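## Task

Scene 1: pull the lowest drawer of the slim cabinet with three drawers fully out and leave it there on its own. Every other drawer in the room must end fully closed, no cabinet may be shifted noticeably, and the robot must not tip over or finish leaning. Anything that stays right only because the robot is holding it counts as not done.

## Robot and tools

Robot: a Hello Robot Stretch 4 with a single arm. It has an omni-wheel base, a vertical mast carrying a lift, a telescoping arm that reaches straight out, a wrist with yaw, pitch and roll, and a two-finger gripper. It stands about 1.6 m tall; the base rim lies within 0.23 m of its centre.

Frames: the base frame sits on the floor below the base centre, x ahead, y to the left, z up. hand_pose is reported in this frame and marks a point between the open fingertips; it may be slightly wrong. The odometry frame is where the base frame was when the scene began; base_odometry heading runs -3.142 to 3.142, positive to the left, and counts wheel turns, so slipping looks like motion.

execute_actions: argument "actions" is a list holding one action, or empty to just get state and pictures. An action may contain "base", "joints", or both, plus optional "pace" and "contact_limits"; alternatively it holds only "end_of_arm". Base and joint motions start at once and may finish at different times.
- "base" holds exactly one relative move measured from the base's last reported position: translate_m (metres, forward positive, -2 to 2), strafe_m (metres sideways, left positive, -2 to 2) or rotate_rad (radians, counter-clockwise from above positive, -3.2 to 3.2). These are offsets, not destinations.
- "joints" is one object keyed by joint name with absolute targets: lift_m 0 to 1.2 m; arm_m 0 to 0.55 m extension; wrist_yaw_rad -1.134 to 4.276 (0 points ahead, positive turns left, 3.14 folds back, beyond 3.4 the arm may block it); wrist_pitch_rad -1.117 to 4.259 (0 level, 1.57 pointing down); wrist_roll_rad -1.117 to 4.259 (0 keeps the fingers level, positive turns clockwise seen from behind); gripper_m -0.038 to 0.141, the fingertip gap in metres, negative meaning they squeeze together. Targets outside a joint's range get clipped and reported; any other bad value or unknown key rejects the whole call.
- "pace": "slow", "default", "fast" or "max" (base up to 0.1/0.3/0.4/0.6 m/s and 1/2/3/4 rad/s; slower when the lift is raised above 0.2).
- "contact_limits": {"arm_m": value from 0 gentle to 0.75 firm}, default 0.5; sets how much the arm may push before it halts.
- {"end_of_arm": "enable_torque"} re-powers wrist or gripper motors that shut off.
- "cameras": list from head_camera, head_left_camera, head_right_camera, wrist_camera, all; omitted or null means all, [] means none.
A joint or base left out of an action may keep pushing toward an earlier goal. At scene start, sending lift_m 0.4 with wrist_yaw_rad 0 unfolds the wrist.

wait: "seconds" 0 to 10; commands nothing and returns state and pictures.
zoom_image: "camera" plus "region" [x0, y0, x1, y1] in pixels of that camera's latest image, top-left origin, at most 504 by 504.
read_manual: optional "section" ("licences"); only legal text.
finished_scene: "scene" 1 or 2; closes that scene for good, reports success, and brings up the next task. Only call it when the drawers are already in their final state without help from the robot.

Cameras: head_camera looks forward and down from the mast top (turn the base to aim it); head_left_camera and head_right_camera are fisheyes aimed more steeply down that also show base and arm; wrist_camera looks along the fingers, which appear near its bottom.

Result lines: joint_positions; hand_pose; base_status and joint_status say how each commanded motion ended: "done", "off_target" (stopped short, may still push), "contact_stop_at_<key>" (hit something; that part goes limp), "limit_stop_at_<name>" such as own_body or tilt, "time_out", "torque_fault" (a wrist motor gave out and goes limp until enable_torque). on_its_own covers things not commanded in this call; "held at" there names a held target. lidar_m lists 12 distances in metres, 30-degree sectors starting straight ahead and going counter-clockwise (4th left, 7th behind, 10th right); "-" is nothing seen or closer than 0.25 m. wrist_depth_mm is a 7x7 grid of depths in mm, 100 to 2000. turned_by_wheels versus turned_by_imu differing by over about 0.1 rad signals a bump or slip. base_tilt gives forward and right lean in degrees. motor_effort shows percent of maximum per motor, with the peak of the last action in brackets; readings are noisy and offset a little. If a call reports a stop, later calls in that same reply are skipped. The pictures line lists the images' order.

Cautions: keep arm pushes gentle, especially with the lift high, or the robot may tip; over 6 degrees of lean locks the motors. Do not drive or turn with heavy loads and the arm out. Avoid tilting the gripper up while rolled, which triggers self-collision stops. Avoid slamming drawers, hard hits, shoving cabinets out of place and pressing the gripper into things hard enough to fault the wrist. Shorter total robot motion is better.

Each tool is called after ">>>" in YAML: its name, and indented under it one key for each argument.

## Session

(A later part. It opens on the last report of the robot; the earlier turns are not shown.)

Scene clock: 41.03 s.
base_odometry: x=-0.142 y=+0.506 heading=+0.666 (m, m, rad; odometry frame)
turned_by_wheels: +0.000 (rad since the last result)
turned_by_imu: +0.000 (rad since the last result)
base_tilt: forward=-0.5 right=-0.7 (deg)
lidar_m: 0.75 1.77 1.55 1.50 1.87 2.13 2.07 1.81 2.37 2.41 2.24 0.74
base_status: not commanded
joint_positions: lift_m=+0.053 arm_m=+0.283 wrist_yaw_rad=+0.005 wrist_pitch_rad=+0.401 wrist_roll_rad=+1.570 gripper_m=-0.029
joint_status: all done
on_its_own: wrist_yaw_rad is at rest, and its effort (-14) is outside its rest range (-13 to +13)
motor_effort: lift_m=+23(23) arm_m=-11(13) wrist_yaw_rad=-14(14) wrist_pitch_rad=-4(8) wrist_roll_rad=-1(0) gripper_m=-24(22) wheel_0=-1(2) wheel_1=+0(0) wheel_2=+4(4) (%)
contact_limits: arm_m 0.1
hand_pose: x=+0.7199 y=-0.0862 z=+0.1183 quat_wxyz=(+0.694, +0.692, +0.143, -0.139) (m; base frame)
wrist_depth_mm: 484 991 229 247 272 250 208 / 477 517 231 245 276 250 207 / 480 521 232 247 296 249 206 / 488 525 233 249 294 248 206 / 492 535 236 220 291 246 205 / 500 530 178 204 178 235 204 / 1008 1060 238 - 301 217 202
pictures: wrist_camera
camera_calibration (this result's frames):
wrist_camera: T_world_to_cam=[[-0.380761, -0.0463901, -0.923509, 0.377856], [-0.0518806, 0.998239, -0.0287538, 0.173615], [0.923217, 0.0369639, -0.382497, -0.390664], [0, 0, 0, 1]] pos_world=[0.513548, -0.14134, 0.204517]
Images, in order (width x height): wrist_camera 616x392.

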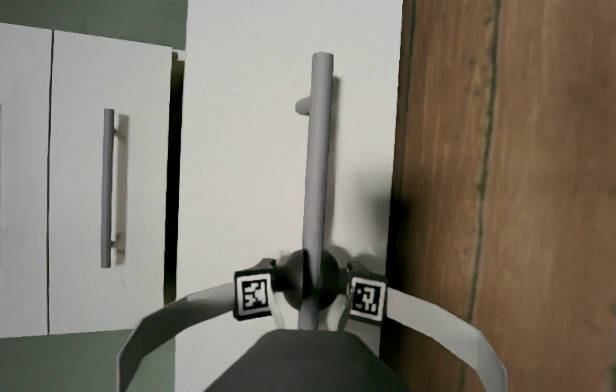

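>>> execute_actions:
  actions:
    - {"joints": {"gripper_m": 0.04, "arm_m": 0.272}, "pace": "slow"}
  cameras: []

>>> execute_actions:
  actions:
    - {"joints": {"arm_m": 0.2}}
  cameras: ["wrist_camera", "head_camera"]

Scene clock: 43.90 s.
base_odometry: x=-0.142 y=+0.506 heading=+0.666 (m, m, rad; odometry frame)
turned_by_wheels: +0.000 (rad since the last result)
turned_by_imu: -0.001 (rad since the last result)
base_tilt: forward=-0.6 right=-0.7 (deg)
lidar_m: 0.76 1.76 1.55 1.49 1.83 2.12 2.07 1.79 2.37 2.40 2.28 0.74
base_status: not commanded
joint_positions: lift_m=+0.053 arm_m=+0.273 wrist_yaw_rad=+0.001 wrist_pitch_rad=+0.402 wrist_roll_rad=+1.570 gripper_m=+0.040
joint_status: all done
motor_effort: lift_m=+23(23) arm_m=-6(9) wrist_yaw_rad=-3(15) wrist_pitch_rad=-6(6) wrist_roll_rad=+0(0) gripper_m=-2(26) wheel_0=-1(2) wheel_1=+0(0) wheel_2=+1(4) (%)
hand_pose: x=+0.7095 y=-0.0873 z=+0.1182 quat_wxyz=(+0.693, +0.693, +0.141, -0.141) (m; base frame)
wrist_depth_mm: 904 1008 240 258 298 251 208 / 488 521 243 256 298 251 208 / 492 530 243 258 297 250 207 / 496 539 246 265 307 249 206 / 500 544 245 267 294 247 206 / 504 539 190 235 187 236 204 / 1008 1060 248 - 301 225 202
pictures: none
No camera images: the call's "cameras" was empty. Leave "cameras" out to get every camera's image.

Scene clock: 45.03 s.
base_odometry: x=-0.142 y=+0.506 heading=+0.666 (m, m, rad; odometry frame)
turned_by_wheels: +0.000 (rad since the last result)
turned_by_imu: +0.000 (rad since the last result)
base_tilt: forward=-0.5 right=-0.7 (deg)
lidar_m: 0.73 1.77 1.54 1.50 1.84 2.15 2.07 1.81 2.36 2.39 2.28 0.75
base_status: not commanded
joint_positions: lift_m=+0.053 arm_m=+0.201 wrist_yaw_rad=+0.000 wrist_pitch_rad=+0.402 wrist_roll_rad=+1.570 gripper_m=+0.040
joint_status: all done
motor_effort: lift_m=+23(23) arm_m=-6(8) wrist_yaw_rad=-2(3) wrist_pitch_rad=-6(7) wrist_roll_rad=+0(0) gripper_m=-1(4) wheel_0=-2(1) wheel_1=+0(0) wheel_2=+1(1) (%)
hand_pose: x=+0.6376 y=-0.0874 z=+0.1181 quat_wxyz=(+0.693, +0.693, +0.141, -0.141) (m; base frame)
wrist_depth_mm: 991 1078 309 334 349 251 208 / 544 585 309 338 347 251 208 / 554 591 312 342 343 251 208 / 559 597 317 345 343 249 207 / 559 609 315 349 322 247 205 / 569 615 190 345 187 237 204 / 1060 1138 320 - 307 225 202
pictures: head_camera, wrist_camera
camera_calibration (this result's frames):
wrist_camera: T_world_to_cam=[[-0.381622, -0.0446721, -0.923238, 0.346951], [-0.0473969, 0.998463, -0.0287204, 0.167693], [0.923102, 0.0327983, -0.383153, -0.314911], [0, 0, 0, 1]] pos_world=[0.431048, -0.141608, 0.204476]
Images, in order (width x height): head_camera 420x560, wrist_camera 616x392.

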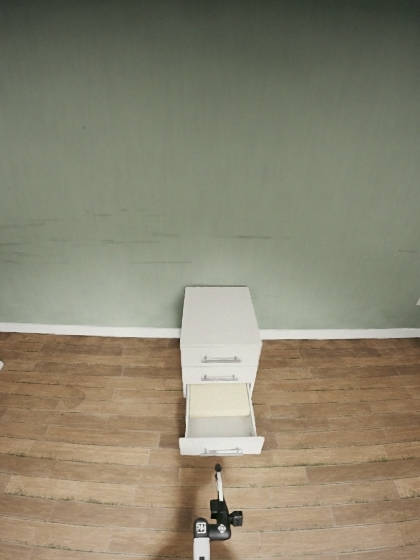

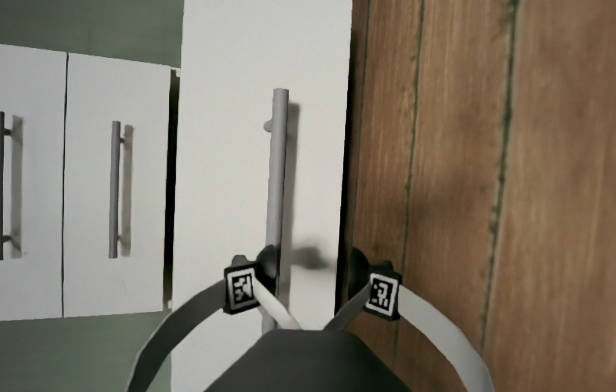

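>>> finished_scene:
  scene: 1

The scene is finished: the task was done.


## Next scene

Scene 2: pull the centre drawer of that same kind of slim three-drawer cabinet fully out and leave it there on its own. Every other drawer must end fully closed, cabinets must stay roughly in place, and the robot must not tip or finish leaning. Anything that stays right only because the robot is holding it counts as not done.

>>> execute_actions:
  actions: []

Scene clock: 0.00 s.
base_odometry: x=+0.000 y=+0.000 heading=+0.000 (m, m, rad; odometry frame)
turned_by_wheels: +0.000 (rad since the last result)
turned_by_imu: +0.000 (rad since the last result)
base_tilt: forward=-0.5 right=-0.7 (deg)
lidar_m: 1.50 2.24 2.51 2.15 1.41 1.40 1.91 1.68 1.69 2.03 1.79 1.41
base_status: not commanded
joint_positions: lift_m=+0.169 arm_m=+0.003 wrist_yaw_rad=+3.217 wrist_pitch_rad=+0.014 wrist_roll_rad=+0.007 gripper_m=+0.057
joint_status: not commanded
motor_effort: lift_m=+21 arm_m=-1 wrist_yaw_rad=-2 wrist_pitch_rad=-7 wrist_roll_rad=-1 gripper_m=-1 wheel_0=+0 wheel_1=+0 wheel_2=+0 (%)
hand_pose: x=-0.1208 y=+0.0653 z=+0.3437 quat_wxyz=(-0.038, -0.007, +0.003, +0.999) (m; base frame)
wrist_depth_mm: - - 131 - - 1863 1229 / - - 131 - - 1464 1229 / - 110 132 - - 1464 1229 / 138 136 189 - - 1430 1229 / 206 1661 1808 - 1983 1397 1255 / 207 1118 195 1205 192 1229 1138 / 206 759 842 - 842 788 866
pictures: head_camera, head_left_camera, head_right_camera, wrist_camera
camera_calibration (this result's frames):
wrist_camera: T_world_to_cam=[[-0.0860886, 0.995603, 0.0369213, -0.089641], [0.0430674, 0.0407431, -0.998241, 0.392477], [-0.995356, -0.084347, -0.0463856, 0.126691], [0, 0, 0, 1]] pos_world=[0.101482, 0.0839421, 0.400973]
Images, in order (width x height): head_camera 420x560, head_left_camera 420x672, head_right_camera 420x672, wrist_camera 616x392.

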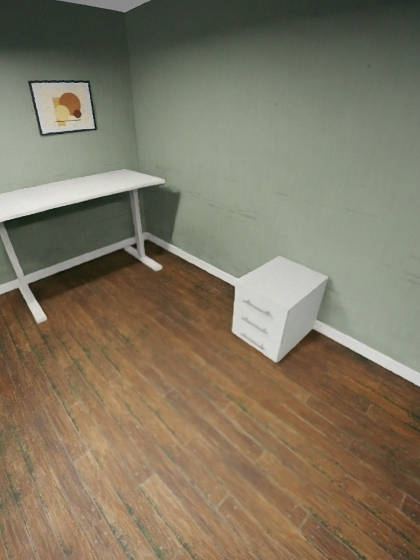

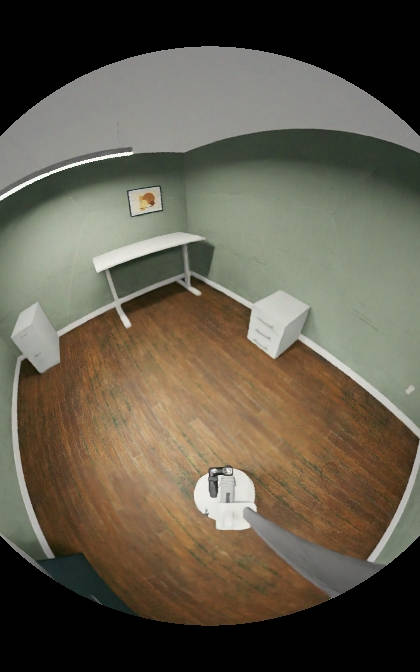

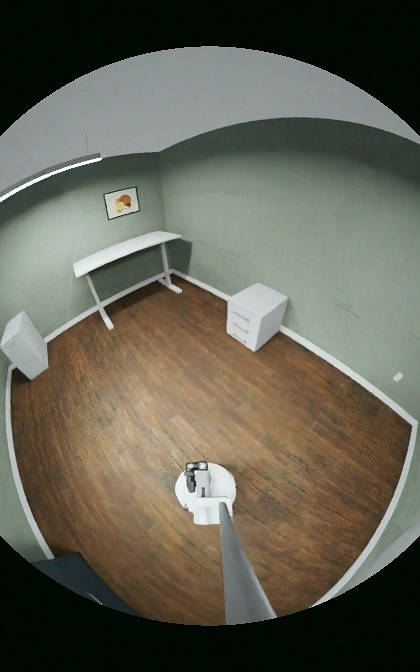

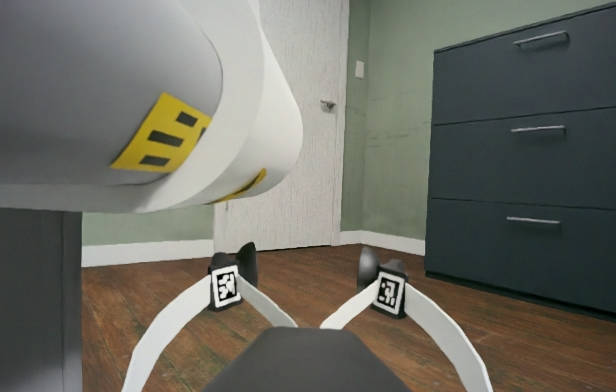

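>>> zoom_image:
  camera: "head_camera"
  region: [210, 240, 350, 380]

>>> zoom_image:
  camera: "head_left_camera"
  region: [0, 290, 100, 390]

>>> zoom_image:
  camera: "wrist_camera"
  region: [400, 0, 616, 330]

Region (210, 240, 350, 380) of head_camera's 420x560 image, scaled by 3.600, with more detail than that image has.

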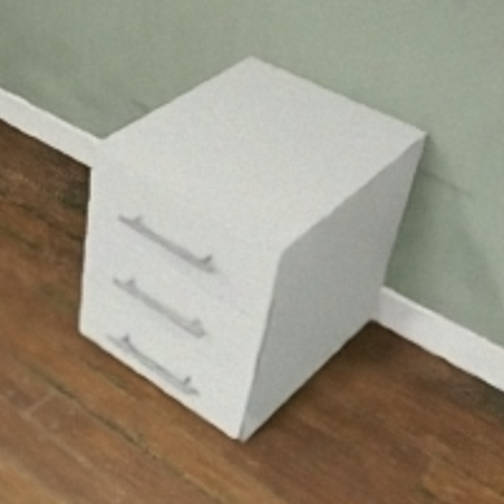

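Region (0, 290, 100, 390) of head_left_camera's 420x672 image, scaled by 5.040, with more detail than that image has.

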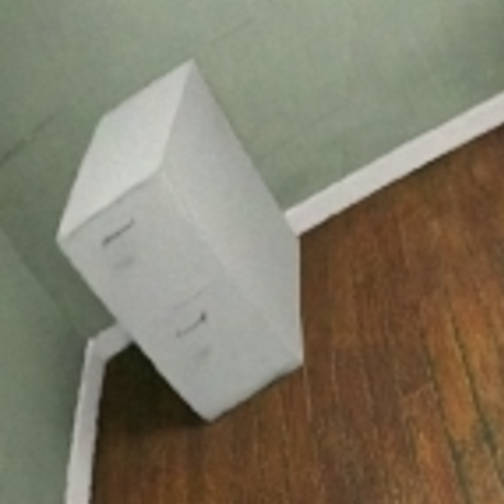

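Region (400, 0, 616, 330) of wrist_camera's 616x392 image, scaled by 1.527; it fills the left 330 columns of this view, and the rest is white.

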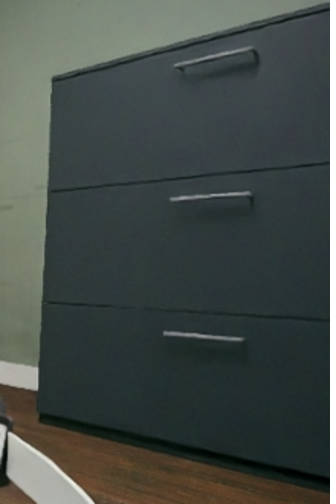

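>>> execute_actions:
  actions:
    - {"base": {"translate_m": 0.67}, "joints": {"lift_m": 0.4, "wrist_yaw_rad": 0}, "pace": "fast"}
  cameras: []

>>> execute_actions:
  actions:
    - {"base": {"rotate_rad": -0.835}, "joints": {"lift_m": 0.15, "arm_m": 0.12, "wrist_roll_rad": 1.57}, "pace": "fast"}
  cameras: ["head_camera"]

>>> execute_actions:
  actions:
    - {"base": {"strafe_m": 0.42}, "joints": {"lift_m": 0.098}, "pace": "fast"}
  cameras: ["head_camera", "wrist_camera"]

Scene clock: 4.93 s.
base_odometry: x=+0.670 y=+0.000 heading=+0.000 (m, m, rad; odometry frame)
turned_by_wheels: +0.000 (rad since the last result)
turned_by_imu: -0.001 (rad since the last result)
base_tilt: forward=-0.6 right=-0.7 (deg)
lidar_m: 1.65 1.71 1.72 2.28 2.33 1.92 2.24 2.17 2.18 1.55 1.37 0.81
base_status: done
joint_positions: lift_m=+0.400 arm_m=+0.003 wrist_yaw_rad=+0.001 wrist_pitch_rad=+0.014 wrist_roll_rad=+0.007 gripper_m=+0.057
joint_status: all done
motor_effort: lift_m=+24(26) arm_m=-1(1) wrist_yaw_rad=-3(8) wrist_pitch_rad=-8(8) wrist_roll_rad=-1(1) gripper_m=-2(1) wheel_0=-2(6) wheel_1=-2(4) wheel_2=-1(12) (%)
hand_pose: x=+0.4620 y=-0.0873 z=+0.5739 quat_wxyz=(+1.000, +0.003, +0.007, +0.000) (m; base frame)
wrist_depth_mm: 1921 - - 1756 1397 1138 991 / 1708 - - 1756 1366 1138 991 / 1921 - - 1756 1397 1160 991 / 1921 - - 1756 1366 1118 991 / - - - 1756 750 647 668 / 1618 1708 195 1618 193 580 521 / 1182 1138 1255 - 707 564 508
pictures: none
No camera images: the call's "cameras" was empty. Leave "cameras" out to get every camera's image.

Scene clock: 6.63 s.
base_odometry: x=+0.670 y=+0.000 heading=-0.836 (m, m, rad; odometry frame)
turned_by_wheels: -0.835 (rad since the last result)
turned_by_imu: -0.844 (rad since the last result)
base_tilt: forward=-0.5 right=-0.7 (deg)
lidar_m: 0.82 0.82 1.78 1.72 2.26 2.45 1.93 1.95 2.29 2.15 1.97 1.41
base_status: done
joint_positions: lift_m=+0.150 arm_m=+0.119 wrist_yaw_rad=+0.000 wrist_pitch_rad=+0.014 wrist_roll_rad=+1.569 gripper_m=+0.057
joint_status: all done
motor_effort: lift_m=+16(22) arm_m=+6(6) wrist_yaw_rad=-1(3) wrist_pitch_rad=-7(7) wrist_roll_rad=+1(4) gripper_m=-2(1) wheel_0=-1(6) wheel_1=-2(8) wheel_2=-2(10) (%)
hand_pose: x=+0.5784 y=-0.0874 z=+0.3246 quat_wxyz=(+0.708, +0.707, +0.005, -0.005) (m; base frame)
wrist_depth_mm: 1025 1008 1025 1042 1042 691 469 / 1025 1025 1025 1025 1008 683 469 / 1008 1008 1042 1042 1025 676 462 / 1025 1025 1025 1042 1025 668 459 / 1042 1042 1025 1025 1008 647 455 / 1025 1042 211 759 194 603 449 / 1042 1042 539 - 559 517 455
pictures: head_camera
Images, in order (width x height): head_camera 420x560.

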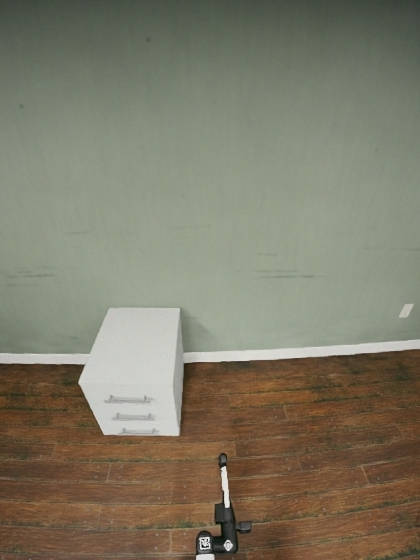

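Scene clock: 8.90 s.
base_odometry: x=+0.982 y=+0.282 heading=-0.836 (m, m, rad; odometry frame)
turned_by_wheels: +0.000 (rad since the last result)
turned_by_imu: -0.001 (rad since the last result)
base_tilt: forward=-0.5 right=-0.7 (deg)
lidar_m: 0.77 1.42 1.35 1.29 1.96 1.99 2.34 2.06 2.72 2.59 1.96 0.85
base_status: done
joint_positions: lift_m=+0.098 arm_m=+0.119 wrist_yaw_rad=+0.000 wrist_pitch_rad=+0.014 wrist_roll_rad=+1.569 gripper_m=+0.057
joint_status: all done
motor_effort: lift_m=+16(16) arm_m=+5(6) wrist_yaw_rad=-2(1) wrist_pitch_rad=-7(7) wrist_roll_rad=+1(1) gripper_m=+0(2) wheel_0=+1(12) wheel_1=-3(12) wheel_2=-1(3) (%)
hand_pose: x=+0.5784 y=-0.0874 z=+0.2726 quat_wxyz=(+0.708, +0.707, +0.005, -0.005) (m; base frame)
wrist_depth_mm: 1042 1025 1025 1008 991 580 407 / 1008 480 480 480 484 500 407 / 991 484 484 484 488 488 404 / 1008 492 492 492 492 492 389 / 1025 496 492 492 496 496 394 / 1060 496 211 496 195 500 384 / 1060 1078 496 - 508 462 382
pictures: head_camera, wrist_camera
camera_calibration (this result's frames):
wrist_camera: T_world_to_cam=[[-0.00386818, -0.0451429, -0.998973, 0.269099], [-0.0329121, 0.998445, -0.0449916, 0.165409], [0.999451, 0.0327043, -0.00534791, -0.348244], [0, 0, 0, 1]] pos_world=[0.354538, -0.141615, 0.274402]
Images, in order (width x height): head_camera 420x560, wrist_camera 616x392.

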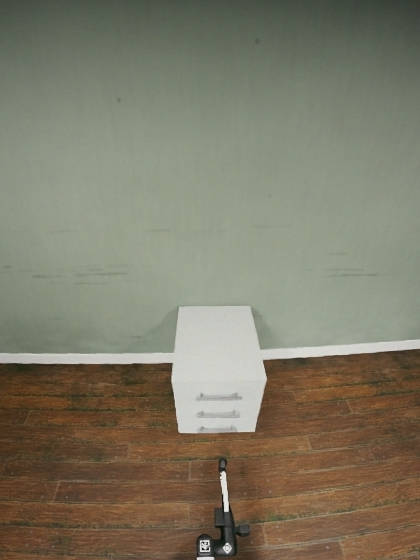

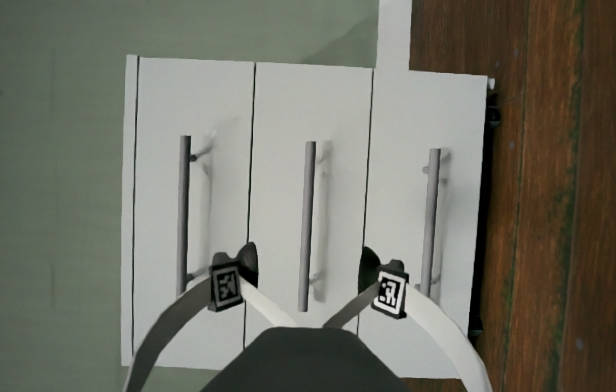

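>>> execute_actions:
  actions:
    - {"joints": {"arm_m": 0.32, "gripper_m": 0.05}, "contact_limits": {"arm_m": 0.2}}
  cameras: ["wrist_camera"]

Scene clock: 11.13 s.
base_odometry: x=+0.982 y=+0.282 heading=-0.836 (m, m, rad; odometry frame)
turned_by_wheels: +0.000 (rad since the last result)
turned_by_imu: -0.001 (rad since the last result)
base_tilt: forward=-0.5 right=-0.7 (deg)
lidar_m: 0.78 1.42 1.35 1.29 1.97 2.00 2.34 2.06 2.72 2.57 1.96 0.86
base_status: not commanded
joint_positions: lift_m=+0.098 arm_m=+0.319 wrist_yaw_rad=+0.000 wrist_pitch_rad=+0.014 wrist_roll_rad=+1.570 gripper_m=+0.050
joint_status: all done
motor_effort: lift_m=+16(16) arm_m=+6(7) wrist_yaw_rad=-1(2) wrist_pitch_rad=-7(7) wrist_roll_rad=+0(1) gripper_m=-2(1) wheel_0=+1(1) wheel_1=-2(3) wheel_2=-1(2) (%)
contact_limits: arm_m 0.2
hand_pose: x=+0.7783 y=-0.0874 z=+0.2726 quat_wxyz=(+0.708, +0.707, +0.005, -0.005) (m; base frame)
wrist_depth_mm: 281 282 282 282 283 285 285 / 283 285 285 285 286 287 287 / 286 286 286 287 290 290 289 / 289 290 290 290 291 293 291 / 290 291 291 293 293 294 294 / 294 296 198 296 193 297 297 / 297 296 297 - 300 278 298
pictures: wrist_camera
camera_calibration (this result's frames):
wrist_camera: T_world_to_cam=[[-0.00375972, -0.0450438, -0.998978, 0.269829], [-0.0329354, 0.998449, -0.044896, 0.171976], [0.99945, 0.0327329, -0.00523742, -0.548136], [0, 0, 0, 1]] pos_world=[0.554514, -0.141613, 0.274404]
Images, in order (width x height): wrist_camera 616x392.

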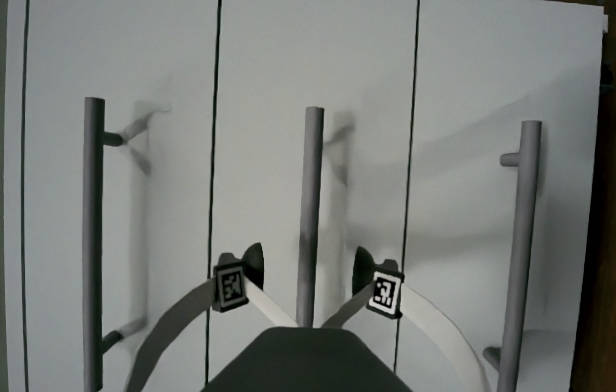

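>>> execute_actions:
  actions:
    - {"joints": {"arm_m": 0.352, "gripper_m": 0.035}, "contact_limits": {"arm_m": 0.15}, "pace": "slow"}
  cameras: ["wrist_camera"]

>>> execute_actions:
  actions:
    - {"joints": {"gripper_m": -0.02}}
  cameras: ["wrist_camera"]

Scene clock: 13.00 s.
base_odometry: x=+0.982 y=+0.282 heading=-0.836 (m, m, rad; odometry frame)
turned_by_wheels: +0.000 (rad since the last result)
turned_by_imu: -0.001 (rad since the last result)
base_tilt: forward=-0.5 right=-0.7 (deg)
lidar_m: 0.78 1.42 1.34 1.29 1.96 1.99 2.33 2.07 2.73 2.58 1.96 0.85
base_status: not commanded
joint_positions: lift_m=+0.098 arm_m=+0.351 wrist_yaw_rad=+0.000 wrist_pitch_rad=+0.014 wrist_roll_rad=+1.570 gripper_m=+0.035
joint_status: all done
motor_effort: lift_m=+16(16) arm_m=+6(4) wrist_yaw_rad=-1(1) wrist_pitch_rad=-7(8) wrist_roll_rad=+1(1) gripper_m=-3(6) wheel_0=+1(1) wheel_1=-2(2) wheel_2=-1(1) (%)
contact_limits: arm_m 0.15
hand_pose: x=+0.8103 y=-0.0874 z=+0.2726 quat_wxyz=(+0.708, +0.707, +0.005, -0.005) (m; base frame)
wrist_depth_mm: 250 250 251 253 252 252 253 / 251 252 254 253 254 255 256 / 254 255 255 255 256 257 247 / 256 257 258 259 259 262 242 / 257 259 260 259 260 263 245 / 260 262 190 224 190 265 265 / 263 265 265 - 267 267 250
pictures: wrist_camera
camera_calibration (this result's frames):
wrist_camera: T_world_to_cam=[[-0.00375969, -0.0450437, -0.998978, 0.26995], [-0.0329355, 0.998449, -0.0448959, 0.173029], [0.99945, 0.032733, -0.0052374, -0.580102], [0, 0, 0, 1]] pos_world=[0.586497, -0.141612, 0.274404]
Images, in order (width x height): wrist_camera 616x392.

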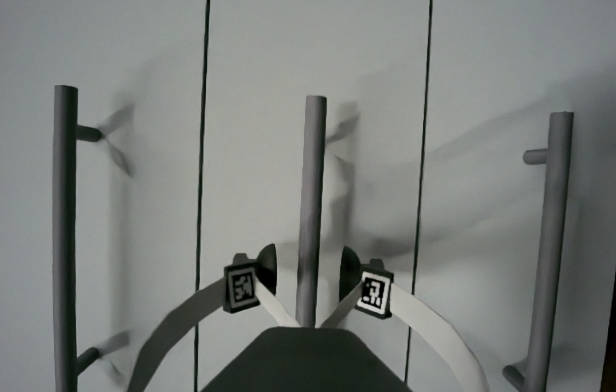

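Scene clock: 14.30 s.
base_odometry: x=+0.982 y=+0.282 heading=-0.836 (m, m, rad; odometry frame)
turned_by_wheels: +0.000 (rad since the last result)
turned_by_imu: +0.000 (rad since the last result)
base_tilt: forward=-0.5 right=-0.7 (deg)
lidar_m: 0.78 1.43 1.34 1.28 1.96 1.98 2.34 2.05 2.73 2.59 1.96 0.85
base_status: not commanded
joint_positions: lift_m=+0.098 arm_m=+0.351 wrist_yaw_rad=+0.000 wrist_pitch_rad=+0.014 wrist_roll_rad=+1.570 gripper_m=-0.020
joint_status: all done
motor_effort: lift_m=+16(16) arm_m=+5(6) wrist_yaw_rad=-1(3) wrist_pitch_rad=-7(8) wrist_roll_rad=+0(1) gripper_m=-13(15) wheel_0=+1(1) wheel_1=-2(3) wheel_2=-1(2) (%)
hand_pose: x=+0.8106 y=-0.0873 z=+0.2726 quat_wxyz=(+0.708, +0.707, +0.005, -0.005) (m; base frame)
wrist_depth_mm: 250 251 247 246 247 252 254 / 251 253 249 249 249 255 255 / 254 254 251 251 252 258 241 / 255 257 253 252 254 260 245 / 258 259 255 218 256 263 243 / 262 262 184 204 180 264 264 / 263 266 262 - 265 266 250
pictures: wrist_camera
camera_calibration (this result's frames):
wrist_camera: T_world_to_cam=[[-0.00374254, -0.0450046, -0.99898, 0.269945], [-0.0333161, 0.998438, -0.0448554, 0.173223], [0.999438, 0.0331142, -0.00523607, -0.580289], [0, 0, 0, 1]] pos_world=[0.586745, -0.141588, 0.274401]
Images, in order (width x height): wrist_camera 616x392.

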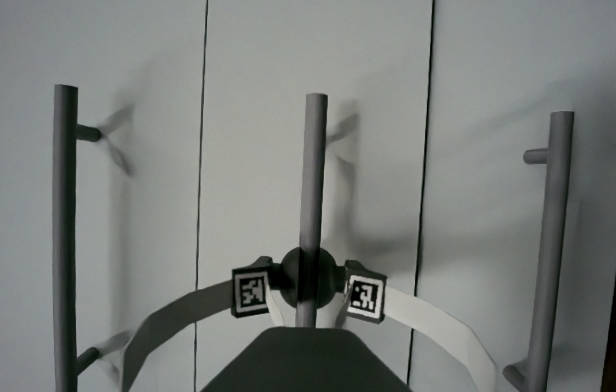

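>>> execute_actions:
  actions:
    - {"base": {"translate_m": -0.27}, "pace": "slow"}
  cameras: ["wrist_camera", "head_camera"]

Scene clock: 18.60 s.
base_odometry: x=+0.801 y=+0.482 heading=-0.835 (m, m, rad; odometry frame)
turned_by_wheels: +0.001 (rad since the last result)
turned_by_imu: +0.001 (rad since the last result)
base_tilt: forward=-0.5 right=-0.7 (deg)
lidar_m: 0.81 1.71 1.35 1.29 1.77 2.00 2.07 1.80 2.27 2.59 2.31 0.84
base_status: done
joint_positions: lift_m=+0.098 arm_m=+0.351 wrist_yaw_rad=+0.007 wrist_pitch_rad=+0.014 wrist_roll_rad=+1.570 gripper_m=-0.020
joint_status: not commanded
on_its_own: wrist_yaw_rad is at rest, and its effort (-21) is outside its rest range (-13 to +13)
motor_effort: lift_m=+16(16) arm_m=+4(5) wrist_yaw_rad=-21(21) wrist_pitch_rad=-8(7) wrist_roll_rad=+1(0) gripper_m=-18(17) wheel_0=+4(5) wheel_1=+2(1) wheel_2=+6(5) (%)
hand_pose: x=+0.8111 y=-0.0854 z=+0.2726 quat_wxyz=(+0.708, +0.707, +0.007, -0.002) (m; base frame)
wrist_depth_mm: 1042 1060 243 243 244 574 404 / 1060 1078 248 246 248 521 404 / 1042 1060 250 249 250 521 402 / 1078 1098 253 252 254 530 397 / 1098 1060 256 218 256 535 394 / 1078 1078 185 204 180 504 389 / 1098 1098 262 - 549 459 379
pictures: head_camera, wrist_camera
camera_calibration (this result's frames):
wrist_camera: T_world_to_cam=[[-0.00344697, -0.0450269, -0.99898, 0.269791], [-0.0398706, 0.998198, -0.0448541, 0.176645], [0.999199, 0.0396754, -0.00523601, -0.58017], [0, 0, 0, 1]] pos_world=[0.587678, -0.14116, 0.274401]
Images, in order (width x height): head_camera 420x560, wrist_camera 616x392.

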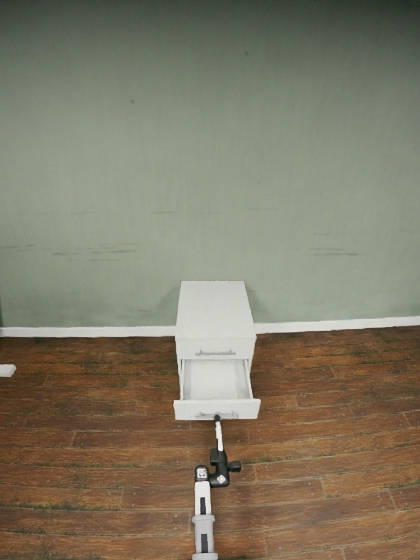

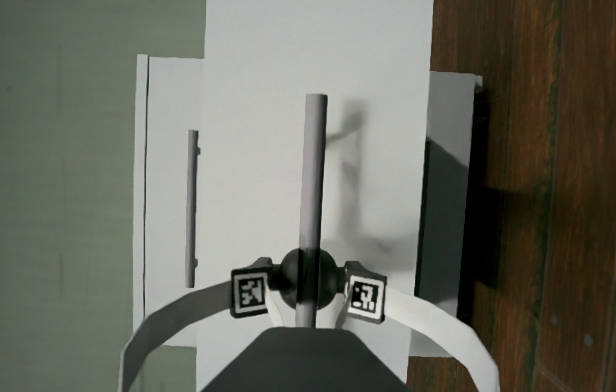

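>>> execute_actions:
  actions:
    - {"base": {"strafe_m": 0.007}, "joints": {"arm_m": 0.292}, "contact_limits": {"arm_m": 0.1}, "pace": "slow"}
  cameras: ["wrist_camera"]

Scene clock: 20.77 s.
base_odometry: x=+0.806 y=+0.487 heading=-0.835 (m, m, rad; odometry frame)
turned_by_wheels: +0.000 (rad since the last result)
turned_by_imu: -0.001 (rad since the last result)
base_tilt: forward=-0.4 right=-0.7 (deg)
lidar_m: 0.73 1.72 1.33 1.29 1.78 1.99 2.07 1.82 2.26 2.61 2.34 0.79
base_status: done
joint_positions: lift_m=+0.098 arm_m=+0.293 wrist_yaw_rad=+0.001 wrist_pitch_rad=+0.014 wrist_roll_rad=+1.570 gripper_m=-0.020
joint_status: all done
motor_effort: lift_m=+16(16) arm_m=-6(7) wrist_yaw_rad=-4(21) wrist_pitch_rad=-7(7) wrist_roll_rad=+0(0) gripper_m=-16(13) wheel_0=-2(3) wheel_1=+0(6) wheel_2=+2(7) (%)
contact_limits: arm_m 0.1
hand_pose: x=+0.7525 y=-0.0871 z=+0.2726 quat_wxyz=(+0.708, +0.707, +0.005, -0.004) (m; base frame)
wrist_depth_mm: 1118 1118 246 246 246 580 404 / 1118 1118 249 248 249 569 404 / 1118 1118 250 250 253 569 402 / 1138 1118 253 252 253 554 399 / 1118 1160 254 219 256 549 389 / 1160 1138 184 206 181 504 389 / 1138 1138 260 - 668 459 382
pictures: wrist_camera
camera_calibration (this result's frames):
wrist_camera: T_world_to_cam=[[-0.00371934, -0.0449895, -0.998981, 0.269719], [-0.0338321, 0.998421, -0.0448384, 0.171523], [0.999421, 0.0336308, -0.00523556, -0.522249], [0, 0, 0, 1]] pos_world=[0.528753, -0.141554, 0.274401]
Images, in order (width x height): wrist_camera 616x392.

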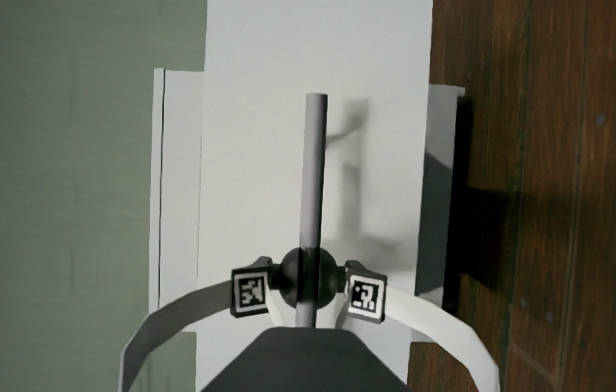

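>>> execute_actions:
  actions:
    - {"joints": {"arm_m": 0.278}, "contact_limits": {"arm_m": 0.1}, "pace": "slow"}
  cameras: []

Scene clock: 22.13 s.
base_odometry: x=+0.806 y=+0.487 heading=-0.835 (m, m, rad; odometry frame)
turned_by_wheels: +0.000 (rad since the last result)
turned_by_imu: +0.000 (rad since the last result)
base_tilt: forward=-0.5 right=-0.7 (deg)
lidar_m: 0.73 1.71 1.35 1.29 1.79 1.99 2.06 1.81 2.27 2.59 2.32 0.78
base_status: not commanded
joint_positions: lift_m=+0.098 arm_m=+0.279 wrist_yaw_rad=+0.002 wrist_pitch_rad=+0.014 wrist_roll_rad=+1.570 gripper_m=-0.020
joint_status: all done
motor_effort: lift_m=+16(16) arm_m=-7(9) wrist_yaw_rad=-7(7) wrist_pitch_rad=-8(7) wrist_roll_rad=+1(0) gripper_m=-16(17) wheel_0=-1(2) wheel_1=+0(0) wheel_2=+2(2) (%)
contact_limits: arm_m 0.1
hand_pose: x=+0.7388 y=-0.0869 z=+0.2726 quat_wxyz=(+0.708, +0.707, +0.006, -0.004) (m; base frame)
wrist_depth_mm: 1118 1118 246 245 247 574 404 / 1118 1118 248 248 249 569 402 / 1118 1160 251 249 253 569 402 / 1138 1138 254 252 254 564 397 / 1138 1138 255 219 256 549 392 / 1138 1160 181 204 181 504 392 / 1182 1138 262 - 723 459 384
pictures: none
No camera images: the call's "cameras" was empty. Leave "cameras" out to get every camera's image.

>>> execute_actions:
  actions:
    - {"joints": {"arm_m": 0.269}, "contact_limits": {"arm_m": 0.1}, "pace": "slow"}
  cameras: []

Scene clock: 23.37 s.
base_odometry: x=+0.806 y=+0.487 heading=-0.834 (m, m, rad; odometry frame)
turned_by_wheels: +0.000 (rad since the last result)
turned_by_imu: +0.000 (rad since the last result)
base_tilt: forward=-0.5 right=-0.7 (deg)
lidar_m: 0.72 1.71 1.35 1.29 1.78 1.98 2.07 1.83 2.27 2.59 2.31 0.77
base_status: not commanded
joint_positions: lift_m=+0.098 arm_m=+0.271 wrist_yaw_rad=+0.004 wrist_pitch_rad=+0.014 wrist_roll_rad=+1.570 gripper_m=-0.019
joint_status: all done
motor_effort: lift_m=+16(16) arm_m=-10(10) wrist_yaw_rad=-13(12) wrist_pitch_rad=-8(8) wrist_roll_rad=+1(1) gripper_m=-20(18) wheel_0=-1(1) wheel_1=+0(0) wheel_2=+5(5) (%)
contact_limits: arm_m 0.1
hand_pose: x=+0.7304 y=-0.0863 z=+0.2725 quat_wxyz=(+0.708, +0.707, +0.006, -0.004) (m; base frame)
wrist_depth_mm: 1138 1138 254 252 253 574 404 / 1118 1138 256 256 256 569 404 / 1138 1138 259 258 259 569 402 / 1118 1160 260 260 263 559 397 / 1160 1160 264 226 265 549 397 / 1160 1182 180 201 180 504 384 / 1160 1160 270 - 723 462 382
pictures: none
No camera images: the call's "cameras" was empty. Leave "cameras" out to get every camera's image.

The drawer has hit its stop. Releasing.

>>> execute_actions:
  actions:
    - {"joints": {"gripper_m": 0.035, "arm_m": 0.271}}
  cameras: []

>>> execute_actions:
  actions:
    - {"joints": {"arm_m": 0.21}}
  cameras: ["wrist_camera", "head_camera"]

Scene clock: 24.97 s.
base_odometry: x=+0.806 y=+0.487 heading=-0.835 (m, m, rad; odometry frame)
turned_by_wheels: +0.000 (rad since the last result)
turned_by_imu: -0.001 (rad since the last result)
base_tilt: forward=-0.6 right=-0.7 (deg)
lidar_m: 0.71 1.70 1.34 1.29 1.77 1.99 2.07 1.81 2.30 2.60 2.33 0.75
base_status: not commanded
joint_positions: lift_m=+0.098 arm_m=+0.271 wrist_yaw_rad=+0.001 wrist_pitch_rad=+0.014 wrist_roll_rad=+1.570 gripper_m=+0.035
joint_status: all done
motor_effort: lift_m=+16(16) arm_m=+1(6) wrist_yaw_rad=-2(12) wrist_pitch_rad=-8(8) wrist_roll_rad=+1(0) gripper_m=-3(22) wheel_0=+0(1) wheel_1=+0(0) wheel_2=+2(5) (%)
hand_pose: x=+0.7301 y=-0.0873 z=+0.2725 quat_wxyz=(+0.708, +0.707, +0.005, -0.005) (m; base frame)
wrist_depth_mm: 1138 1138 257 259 259 574 404 / 1138 1138 262 260 262 574 404 / 1138 1138 264 263 265 564 399 / 1160 1118 266 265 266 559 394 / 1160 1160 267 267 268 554 392 / 1160 1160 191 233 190 535 387 / 1182 1138 274 - 732 462 379
pictures: none
No camera images: the call's "cameras" was empty. Leave "cameras" out to get every camera's image.

Scene clock: 26.03 s.
base_odometry: x=+0.806 y=+0.487 heading=-0.835 (m, m, rad; odometry frame)
turned_by_wheels: +0.000 (rad since the last result)
turned_by_imu: +0.000 (rad since the last result)
base_tilt: forward=-0.5 right=-0.8 (deg)
lidar_m: 0.72 1.70 1.34 1.28 1.78 1.98 2.07 1.82 2.28 2.59 2.34 0.77
base_status: not commanded
joint_positions: lift_m=+0.098 arm_m=+0.211 wrist_yaw_rad=+0.000 wrist_pitch_rad=+0.014 wrist_roll_rad=+1.570 gripper_m=+0.035
joint_status: all done
motor_effort: lift_m=+16(16) arm_m=-6(5) wrist_yaw_rad=-2(4) wrist_pitch_rad=-7(8) wrist_roll_rad=+1(0) gripper_m=-4(5) wheel_0=+0(1) wheel_1=+0(0) wheel_2=+2(2) (%)
hand_pose: x=+0.6704 y=-0.0874 z=+0.2726 quat_wxyz=(+0.708, +0.707, +0.005, -0.005) (m; base frame)
wrist_depth_mm: 1182 1182 1182 319 809 574 404 / 1229 1182 654 320 322 580 402 / 1205 1205 661 324 324 564 402 / 1205 1229 634 325 627 554 397 / 1229 1205 676 329 640 544 389 / 1229 1229 190 293 190 535 384 / 1229 1229 1229 - 778 466 379
pictures: head_camera, wrist_camera
camera_calibration (this result's frames):
wrist_camera: T_world_to_cam=[[-0.00400627, -0.044987, -0.99898, 0.269523], [-0.0330718, 0.998447, -0.0448304, 0.168455], [0.999445, 0.0328585, -0.00548785, -0.44018], [0, 0, 0, 1]] pos_world=[0.446586, -0.141604, 0.274384]
Images, in order (width x height): head_camera 420x560, wrist_camera 616x392.

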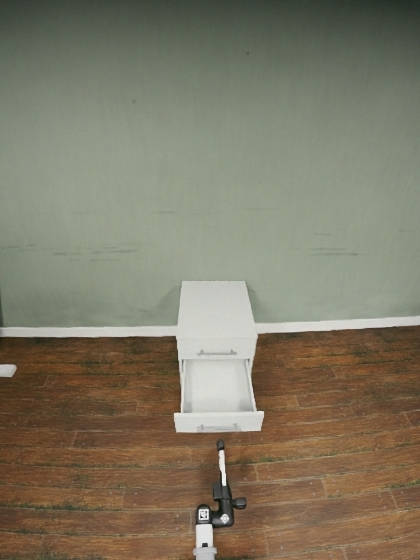

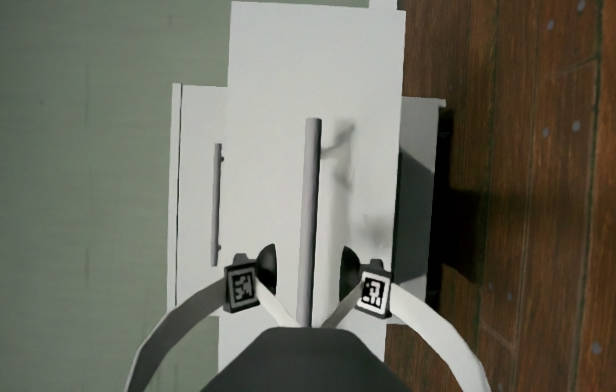

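>>> finished_scene:
  scene: 2

The scene is finished: the task was done.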